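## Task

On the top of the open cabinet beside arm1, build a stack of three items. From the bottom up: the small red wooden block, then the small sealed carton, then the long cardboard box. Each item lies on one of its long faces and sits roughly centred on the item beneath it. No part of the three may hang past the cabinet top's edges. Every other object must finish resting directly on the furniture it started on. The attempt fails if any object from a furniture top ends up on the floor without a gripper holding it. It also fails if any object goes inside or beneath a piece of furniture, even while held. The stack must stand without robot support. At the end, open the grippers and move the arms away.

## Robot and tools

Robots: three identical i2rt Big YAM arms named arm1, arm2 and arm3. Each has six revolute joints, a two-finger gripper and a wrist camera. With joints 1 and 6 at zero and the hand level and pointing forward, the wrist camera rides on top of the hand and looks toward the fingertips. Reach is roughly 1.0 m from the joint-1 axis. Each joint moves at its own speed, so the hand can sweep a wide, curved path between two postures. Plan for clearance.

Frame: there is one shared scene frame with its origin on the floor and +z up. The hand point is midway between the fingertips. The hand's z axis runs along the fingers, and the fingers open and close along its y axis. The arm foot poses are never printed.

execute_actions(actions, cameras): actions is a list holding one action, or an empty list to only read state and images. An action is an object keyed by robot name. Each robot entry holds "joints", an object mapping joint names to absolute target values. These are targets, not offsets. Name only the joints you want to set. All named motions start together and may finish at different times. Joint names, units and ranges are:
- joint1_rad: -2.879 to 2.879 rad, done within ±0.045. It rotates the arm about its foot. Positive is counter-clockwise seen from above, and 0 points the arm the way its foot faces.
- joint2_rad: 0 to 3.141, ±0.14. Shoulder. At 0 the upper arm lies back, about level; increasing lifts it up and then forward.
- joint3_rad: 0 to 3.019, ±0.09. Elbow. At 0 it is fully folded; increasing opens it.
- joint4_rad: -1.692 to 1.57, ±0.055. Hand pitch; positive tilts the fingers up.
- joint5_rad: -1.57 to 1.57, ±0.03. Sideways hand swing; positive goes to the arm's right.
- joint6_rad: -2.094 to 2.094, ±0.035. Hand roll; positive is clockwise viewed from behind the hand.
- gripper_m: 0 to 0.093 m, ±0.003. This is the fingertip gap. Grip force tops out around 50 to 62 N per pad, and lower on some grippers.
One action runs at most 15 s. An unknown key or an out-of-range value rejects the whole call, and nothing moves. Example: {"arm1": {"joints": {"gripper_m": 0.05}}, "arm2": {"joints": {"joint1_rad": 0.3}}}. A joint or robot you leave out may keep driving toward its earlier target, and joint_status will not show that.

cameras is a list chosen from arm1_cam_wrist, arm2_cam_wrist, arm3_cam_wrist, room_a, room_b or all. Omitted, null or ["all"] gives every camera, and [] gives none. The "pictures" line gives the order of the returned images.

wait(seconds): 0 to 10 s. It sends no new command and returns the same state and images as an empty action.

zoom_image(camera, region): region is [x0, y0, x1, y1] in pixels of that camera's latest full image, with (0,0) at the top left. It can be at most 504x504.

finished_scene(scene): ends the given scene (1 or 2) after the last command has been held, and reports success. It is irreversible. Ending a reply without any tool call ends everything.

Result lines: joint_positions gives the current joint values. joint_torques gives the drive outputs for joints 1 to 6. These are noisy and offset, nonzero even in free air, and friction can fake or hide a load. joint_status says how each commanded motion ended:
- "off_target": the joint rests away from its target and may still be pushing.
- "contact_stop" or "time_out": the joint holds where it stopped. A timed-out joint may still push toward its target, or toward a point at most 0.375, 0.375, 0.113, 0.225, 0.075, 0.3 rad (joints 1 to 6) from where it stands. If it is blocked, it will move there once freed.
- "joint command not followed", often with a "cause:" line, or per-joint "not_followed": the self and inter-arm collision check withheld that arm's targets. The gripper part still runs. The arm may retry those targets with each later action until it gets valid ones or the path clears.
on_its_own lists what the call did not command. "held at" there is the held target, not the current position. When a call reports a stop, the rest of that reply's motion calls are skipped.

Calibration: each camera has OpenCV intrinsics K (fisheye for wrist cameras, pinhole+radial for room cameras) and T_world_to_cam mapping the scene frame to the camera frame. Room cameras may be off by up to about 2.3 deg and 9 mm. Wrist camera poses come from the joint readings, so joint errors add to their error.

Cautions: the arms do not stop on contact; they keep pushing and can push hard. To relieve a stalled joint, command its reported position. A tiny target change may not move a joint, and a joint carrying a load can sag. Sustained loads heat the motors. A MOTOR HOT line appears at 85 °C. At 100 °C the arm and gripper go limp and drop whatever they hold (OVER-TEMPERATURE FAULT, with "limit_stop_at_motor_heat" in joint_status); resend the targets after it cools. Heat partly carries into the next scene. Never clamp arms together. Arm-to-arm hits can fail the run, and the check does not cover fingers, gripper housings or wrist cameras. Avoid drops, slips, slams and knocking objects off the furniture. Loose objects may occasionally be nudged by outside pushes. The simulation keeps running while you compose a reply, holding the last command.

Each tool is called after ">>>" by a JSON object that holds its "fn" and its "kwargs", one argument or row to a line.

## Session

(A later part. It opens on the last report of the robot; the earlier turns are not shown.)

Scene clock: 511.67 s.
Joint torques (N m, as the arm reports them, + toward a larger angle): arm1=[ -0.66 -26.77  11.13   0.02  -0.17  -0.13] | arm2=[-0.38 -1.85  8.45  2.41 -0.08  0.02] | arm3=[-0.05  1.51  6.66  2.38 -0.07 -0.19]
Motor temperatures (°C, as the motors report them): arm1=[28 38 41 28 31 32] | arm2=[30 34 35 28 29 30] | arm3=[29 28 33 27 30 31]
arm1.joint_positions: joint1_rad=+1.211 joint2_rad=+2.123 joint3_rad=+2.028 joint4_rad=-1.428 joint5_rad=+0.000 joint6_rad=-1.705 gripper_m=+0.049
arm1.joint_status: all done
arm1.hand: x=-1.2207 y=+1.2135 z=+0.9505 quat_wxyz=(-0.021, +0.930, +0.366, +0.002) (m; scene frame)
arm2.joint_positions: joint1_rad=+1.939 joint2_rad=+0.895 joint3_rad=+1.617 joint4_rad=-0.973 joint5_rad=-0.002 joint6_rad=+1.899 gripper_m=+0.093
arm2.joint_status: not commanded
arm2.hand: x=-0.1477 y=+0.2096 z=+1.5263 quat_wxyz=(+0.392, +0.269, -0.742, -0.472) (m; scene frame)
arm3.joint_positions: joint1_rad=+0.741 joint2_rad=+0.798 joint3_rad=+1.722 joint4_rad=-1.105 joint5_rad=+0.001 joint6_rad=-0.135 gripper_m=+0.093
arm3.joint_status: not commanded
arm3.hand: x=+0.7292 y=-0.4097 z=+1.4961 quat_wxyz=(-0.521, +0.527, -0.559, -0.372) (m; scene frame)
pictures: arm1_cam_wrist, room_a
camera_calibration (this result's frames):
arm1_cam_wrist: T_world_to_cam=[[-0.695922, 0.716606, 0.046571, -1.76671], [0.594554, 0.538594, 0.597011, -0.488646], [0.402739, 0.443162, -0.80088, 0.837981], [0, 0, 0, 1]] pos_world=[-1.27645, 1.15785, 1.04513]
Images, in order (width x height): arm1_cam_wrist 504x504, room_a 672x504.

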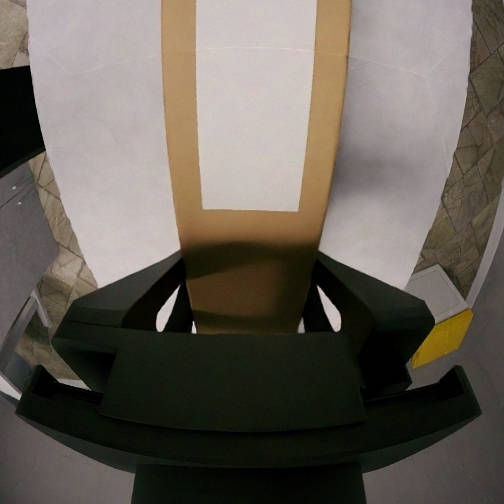

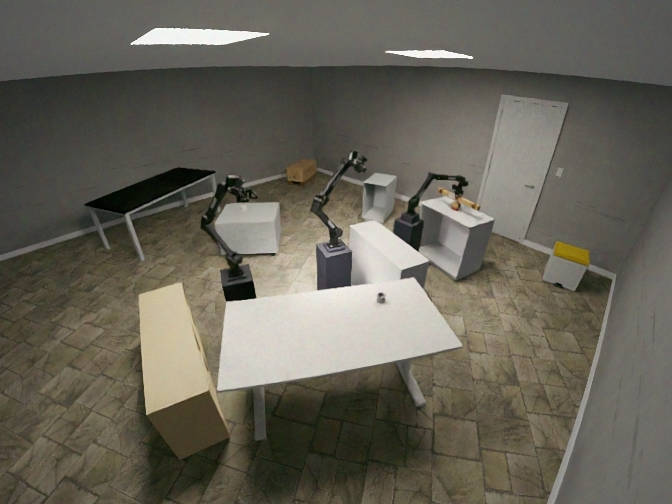

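>>> {"fn": "execute_actions", "kwargs": {
  "actions": [
    {"arm1": {"joints": {"joint2_rad": 2.15}}}
  ],
  "cameras": ["arm1_cam_wrist"]
}}

Scene clock: 514.70 s.
Joint torques (N m, as the arm reports them, + toward a larger angle): arm1=[ -0.68 -25.41  11.23  -0.04  -0.14  -0.14] | arm2=[ 0.07 -1.65  8.49  2.31 -0.07  0.02] | arm3=[-0.18  1.31  6.53  2.44 -0.06 -0.18]
Motor temperatures (°C, as the motors report them): arm1=[28 38 41 28 31 32] | arm2=[30 34 35 28 29 30] | arm3=[29 28 33 27 30 31]
arm1.joint_positions: joint1_rad=+1.211 joint2_rad=+2.150 joint3_rad=+2.028 joint4_rad=-1.428 joint5_rad=+0.000 joint6_rad=-1.705 gripper_m=+0.049
arm1.joint_status: all done
arm1.hand: x=-1.2204 y=+1.2135 z=+0.9325 quat_wxyz=(-0.007, +0.931, +0.366, +0.005) (m; scene frame)
arm2.joint_positions: joint1_rad=+1.939 joint2_rad=+0.895 joint3_rad=+1.617 joint4_rad=-0.973 joint5_rad=-0.002 joint6_rad=+1.899 gripper_m=+0.093
arm2.joint_status: not commanded
arm2.hand: x=-0.1477 y=+0.2096 z=+1.5263 quat_wxyz=(+0.392, +0.269, -0.742, -0.472) (m; scene frame)
arm3.joint_positions: joint1_rad=+0.741 joint2_rad=+0.798 joint3_rad=+1.722 joint4_rad=-1.105 joint5_rad=+0.001 joint6_rad=-0.135 gripper_m=+0.093
arm3.joint_status: not commanded
arm3.hand: x=+0.7292 y=-0.4097 z=+1.4961 quat_wxyz=(-0.521, +0.527, -0.559, -0.372) (m; scene frame)
pictures: arm1_cam_wrist
camera_calibration (this result's frames):
arm1_cam_wrist: T_world_to_cam=[[-0.696171, 0.717622, 0.0190761, -1.74147], [0.585192, 0.551907, 0.594094, -0.502903], [0.415807, 0.424755, -0.804169, 0.864761], [0, 0, 0, 1]] pos_world=[-1.27764, 1.15996, 1.02741]
Images, in order (width x height): arm1_cam_wrist 504x504.

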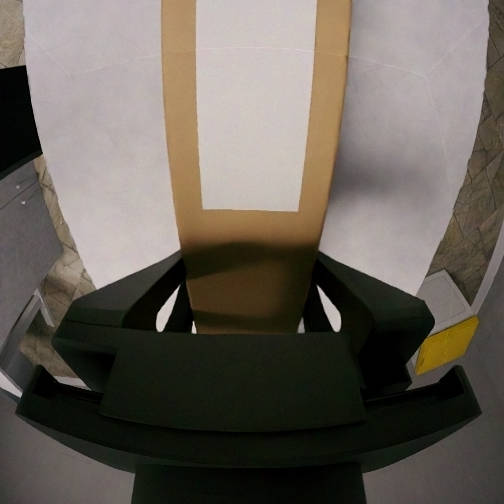

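>>> {"fn": "execute_actions", "kwargs": {
  "actions": [
    {"arm1": {"joints": {"joint2_rad": 2.165}}}
  ],
  "cameras": ["arm1_cam_wrist", "room_a"]
}}

Scene clock: 517.73 s.
Joint torques (N m, as the arm reports them, + toward a larger angle): arm1=[ -0.66 -24.97  11.14  -0.06  -0.14  -0.14] | arm2=[ 0.29 -1.63  8.47  2.3  -0.07  0.04] | arm3=[ 0.05  1.46  6.73  2.24 -0.05 -0.23]
Motor temperatures (°C, as the motors report them): arm1=[28 38 41 28 31 32] | arm2=[30 34 35 28 29 30] | arm3=[29 28 33 27 30 31]
arm1.joint_positions: joint1_rad=+1.211 joint2_rad=+2.159 joint3_rad=+2.028 joint4_rad=-1.428 joint5_rad=+0.000 joint6_rad=-1.705 gripper_m=+0.049
arm1.joint_status: all done
arm1.hand: x=-1.2202 y=+1.2133 z=+0.9268 quat_wxyz=(-0.003, +0.931, +0.366, +0.006) (m; scene frame)
arm2.joint_positions: joint1_rad=+1.939 joint2_rad=+0.895 joint3_rad=+1.617 joint4_rad=-0.973 joint5_rad=-0.002 joint6_rad=+1.899 gripper_m=+0.093
arm2.joint_status: not commanded
arm2.hand: x=-0.1477 y=+0.2096 z=+1.5263 quat_wxyz=(+0.392, +0.269, -0.742, -0.472) (m; scene frame)
arm3.joint_positions: joint1_rad=+0.741 joint2_rad=+0.798 joint3_rad=+1.722 joint4_rad=-1.105 joint5_rad=+0.001 joint6_rad=-0.135 gripper_m=+0.093
arm3.joint_status: not commanded
arm3.hand: x=+0.7292 y=-0.4097 z=+1.4961 quat_wxyz=(-0.521, +0.527, -0.559, -0.372) (m; scene frame)
pictures: arm1_cam_wrist, room_a
camera_calibration (this result's frames):
arm1_cam_wrist: T_world_to_cam=[[-0.696158, 0.717813, 0.0104089, -1.73334], [0.582254, 0.556088, 0.593082, -0.507287], [0.419934, 0.418939, -0.805075, 0.873092], [0, 0, 0, 1]] pos_world=[-1.27795, 1.16054, 1.02181]
Images, in order (width x height): arm1_cam_wrist 504x504, room_a 672x504.

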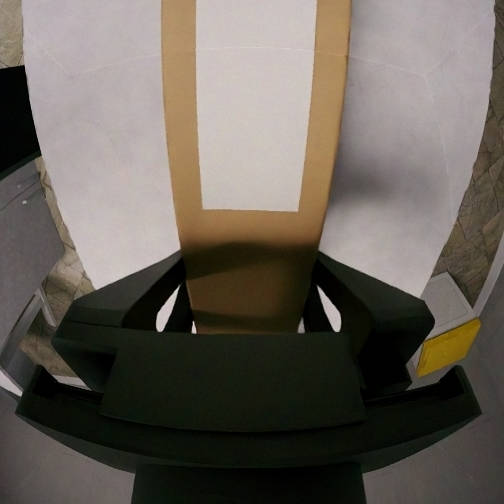

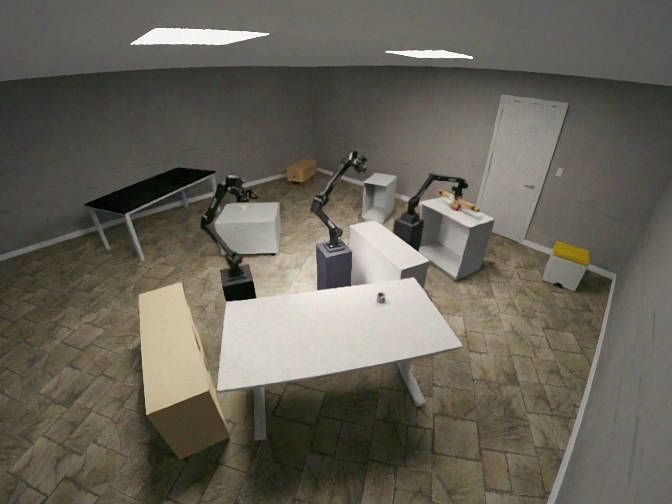

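>>> {"fn": "zoom_image", "kwargs": {
  "camera": "room_a",
  "region": [410, 165, 510, 240]
}}

Region (410, 165, 510, 240) of room_a's 672x504 image, scaled by 5.040, with more detail than that image has; it fills the top 378 rows of this view, and the rest is white.

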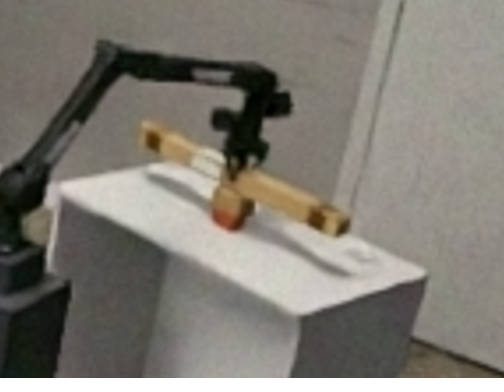

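>>> {"fn": "execute_actions", "kwargs": {
  "actions": [
    {"arm1": {"joints": {"gripper_m": 0.093}}}
  ],
  "cameras": ["arm1_cam_wrist"]
}}

Scene clock: 520.67 s.
Joint torques (N m, as the arm reports them, + toward a larger angle): arm1=[ -0.67 -25.17  11.41  -0.06  -0.14  -0.13] | arm2=[-0.23 -1.84  8.46  2.22 -0.09  0.  ] | arm3=[ 0.31  1.48  6.69  2.39 -0.08 -0.2 ]
Motor temperatures (°C, as the motors report them): arm1=[28 38 41 28 31 32] | arm2=[30 34 35 28 29 30] | arm3=[29 28 33 27 30 31]
arm1.joint_positions: joint1_rad=+1.211 joint2_rad=+2.159 joint3_rad=+2.028 joint4_rad=-1.428 joint5_rad=+0.000 joint6_rad=-1.705 gripper_m=+0.093
arm1.joint_status: all done
arm1.hand: x=-1.2202 y=+1.2133 z=+0.9268 quat_wxyz=(-0.003, +0.931, +0.366, +0.006) (m; scene frame)
arm2.joint_positions: joint1_rad=+1.939 joint2_rad=+0.895 joint3_rad=+1.617 joint4_rad=-0.973 joint5_rad=-0.002 joint6_rad=+1.899 gripper_m=+0.093
arm2.joint_status: not commanded
arm2.hand: x=-0.1477 y=+0.2096 z=+1.5263 quat_wxyz=(+0.392, +0.269, -0.742, -0.472) (m; scene frame)
arm3.joint_positions: joint1_rad=+0.741 joint2_rad=+0.798 joint3_rad=+1.722 joint4_rad=-1.105 joint5_rad=+0.001 joint6_rad=-0.135 gripper_m=+0.093
arm3.joint_status: not commanded
arm3.hand: x=+0.7292 y=-0.4097 z=+1.4961 quat_wxyz=(-0.521, +0.527, -0.559, -0.372) (m; scene frame)
pictures: arm1_cam_wrist
camera_calibration (this result's frames):
arm1_cam_wrist: T_world_to_cam=[[-0.696158, 0.717813, 0.0104089, -1.73334], [0.582254, 0.556088, 0.593082, -0.507287], [0.419934, 0.418939, -0.805075, 0.873092], [0, 0, 0, 1]] pos_world=[-1.27795, 1.16054, 1.02181]
Images, in order (width x height): arm1_cam_wrist 504x504.

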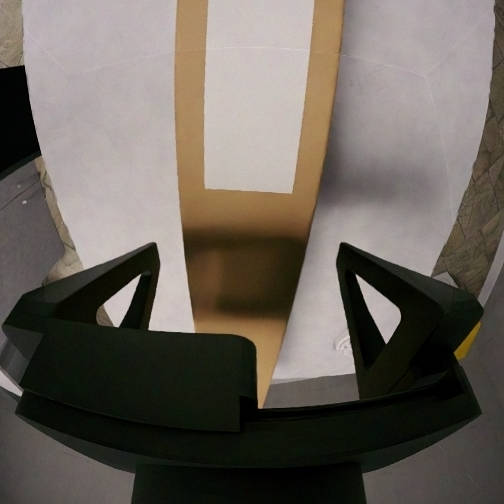

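>>> {"fn": "execute_actions", "kwargs": {
  "actions": [
    {"arm1": {"joints": {"joint2_rad": 1.85}}}
  ],
  "cameras": ["arm1_cam_wrist", "room_a", "room_b"]
}}

Scene clock: 524.97 s.
Joint torques (N m, as the arm reports them, + toward a larger angle): arm1=[ -0.64 -23.45  10.55   0.5   -0.14  -0.1 ] | arm2=[-0.39 -1.61  8.5   2.3  -0.06  0.02] | arm3=[-0.15  1.84  6.66  2.37 -0.04 -0.22]
Motor temperatures (°C, as the motors report them): arm1=[28 39 41 28 31 32] | arm2=[30 34 35 28 29 30] | arm3=[29 28 33 27 30 31]
arm1.joint_positions: joint1_rad=+1.211 joint2_rad=+1.865 joint3_rad=+2.039 joint4_rad=-1.428 joint5_rad=+0.000 joint6_rad=-1.706 gripper_m=+0.093
arm1.joint_status: all done
arm1.hand: x=-1.2115 y=+1.1964 z=+1.1204 quat_wxyz=(-0.151, +0.919, +0.363, -0.030) (m; scene frame)
arm2.joint_positions: joint1_rad=+1.939 joint2_rad=+0.895 joint3_rad=+1.617 joint4_rad=-0.973 joint5_rad=-0.002 joint6_rad=+1.899 gripper_m=+0.093
arm2.joint_status: not commanded
arm2.hand: x=-0.1477 y=+0.2096 z=+1.5263 quat_wxyz=(+0.392, +0.269, -0.742, -0.472) (m; scene frame)
arm3.joint_positions: joint1_rad=+0.741 joint2_rad=+0.798 joint3_rad=+1.722 joint4_rad=-1.105 joint5_rad=+0.001 joint6_rad=-0.135 gripper_m=+0.093
arm3.joint_status: not commanded
arm3.hand: x=+0.7292 y=-0.4097 z=+1.4961 quat_wxyz=(-0.521, +0.527, -0.559, -0.372) (m; scene frame)
pictures: arm1_cam_wrist, room_a, room_b
camera_calibration (this result's frames):
arm1_cam_wrist: T_world_to_cam=[[-0.671336, 0.674909, 0.306278, -1.96725], [0.685898, 0.409185, 0.601758, -0.32614], [0.280807, 0.614057, -0.737619, 0.554843], [0, 0, 0, 1]] pos_world=[-1.25279, 1.12046, 1.20805]
Images, in order (width x height): arm1_cam_wrist 504x504, room_a 672x504, room_b 672x504.

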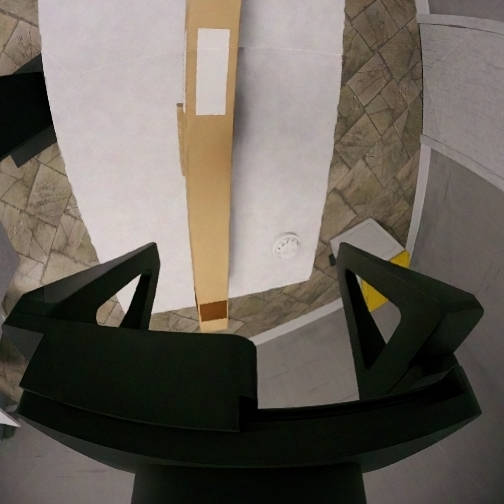

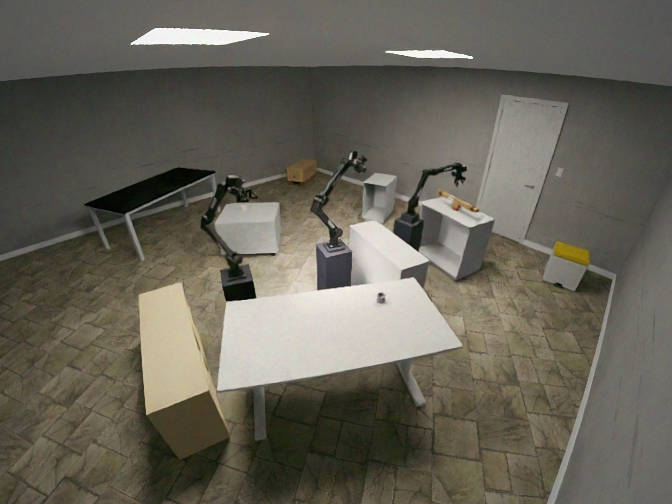

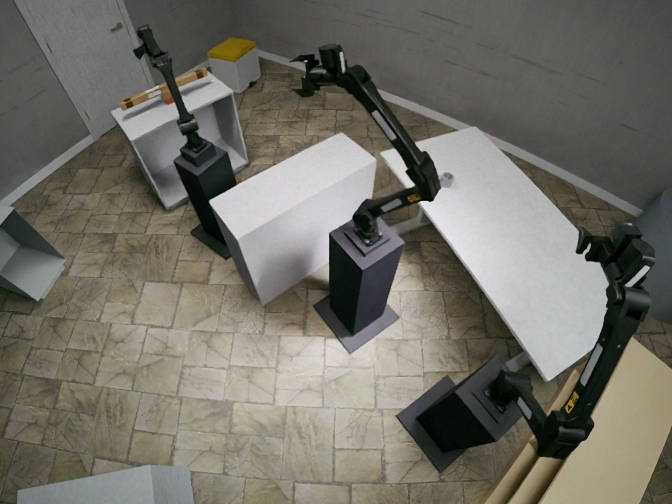

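>>> {"fn": "zoom_image", "kwargs": {
  "camera": "room_a",
  "region": [410, 165, 510, 240]
}}

>>> {"fn": "zoom_image", "kwargs": {
  "camera": "room_b",
  "region": [100, 50, 250, 150]
}}

>>> {"fn": "zoom_image", "kwargs": {
  "camera": "arm1_cam_wrist",
  "region": [130, 60, 290, 220]
}}

Region (410, 165, 510, 240) of room_a's 672x504 image, scaled by 5.040, with more detail than that image has; it fills the top 378 rows of this view, and the rest is white.

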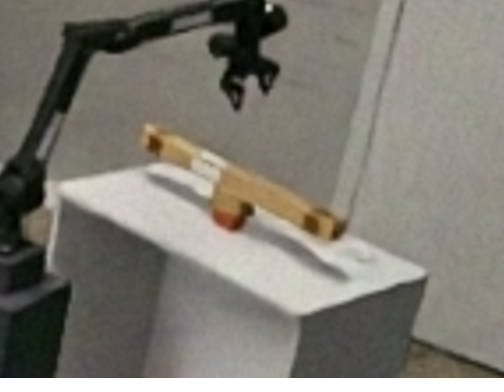

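Region (100, 50, 250, 150) of room_b's 672x504 image, scaled by 3.360, with more detail than that image has.

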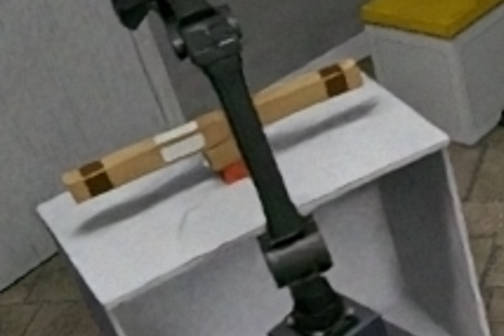

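Region (130, 60, 290, 220) of arm1_cam_wrist's 504x504 image, scaled by 3.150, with more detail than that image has.

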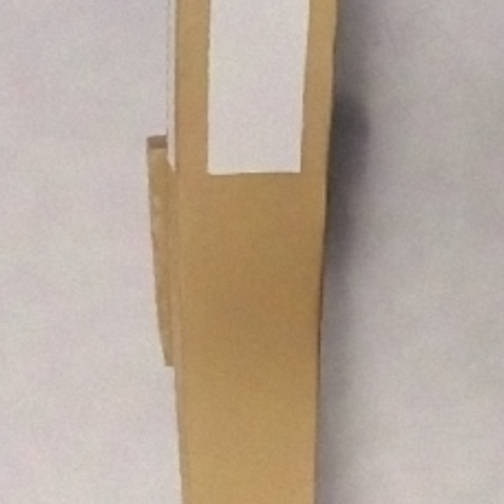

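>>> {"fn": "finished_scene", "kwargs": {
  "scene": 2
}}

The scene is finished: the task was done.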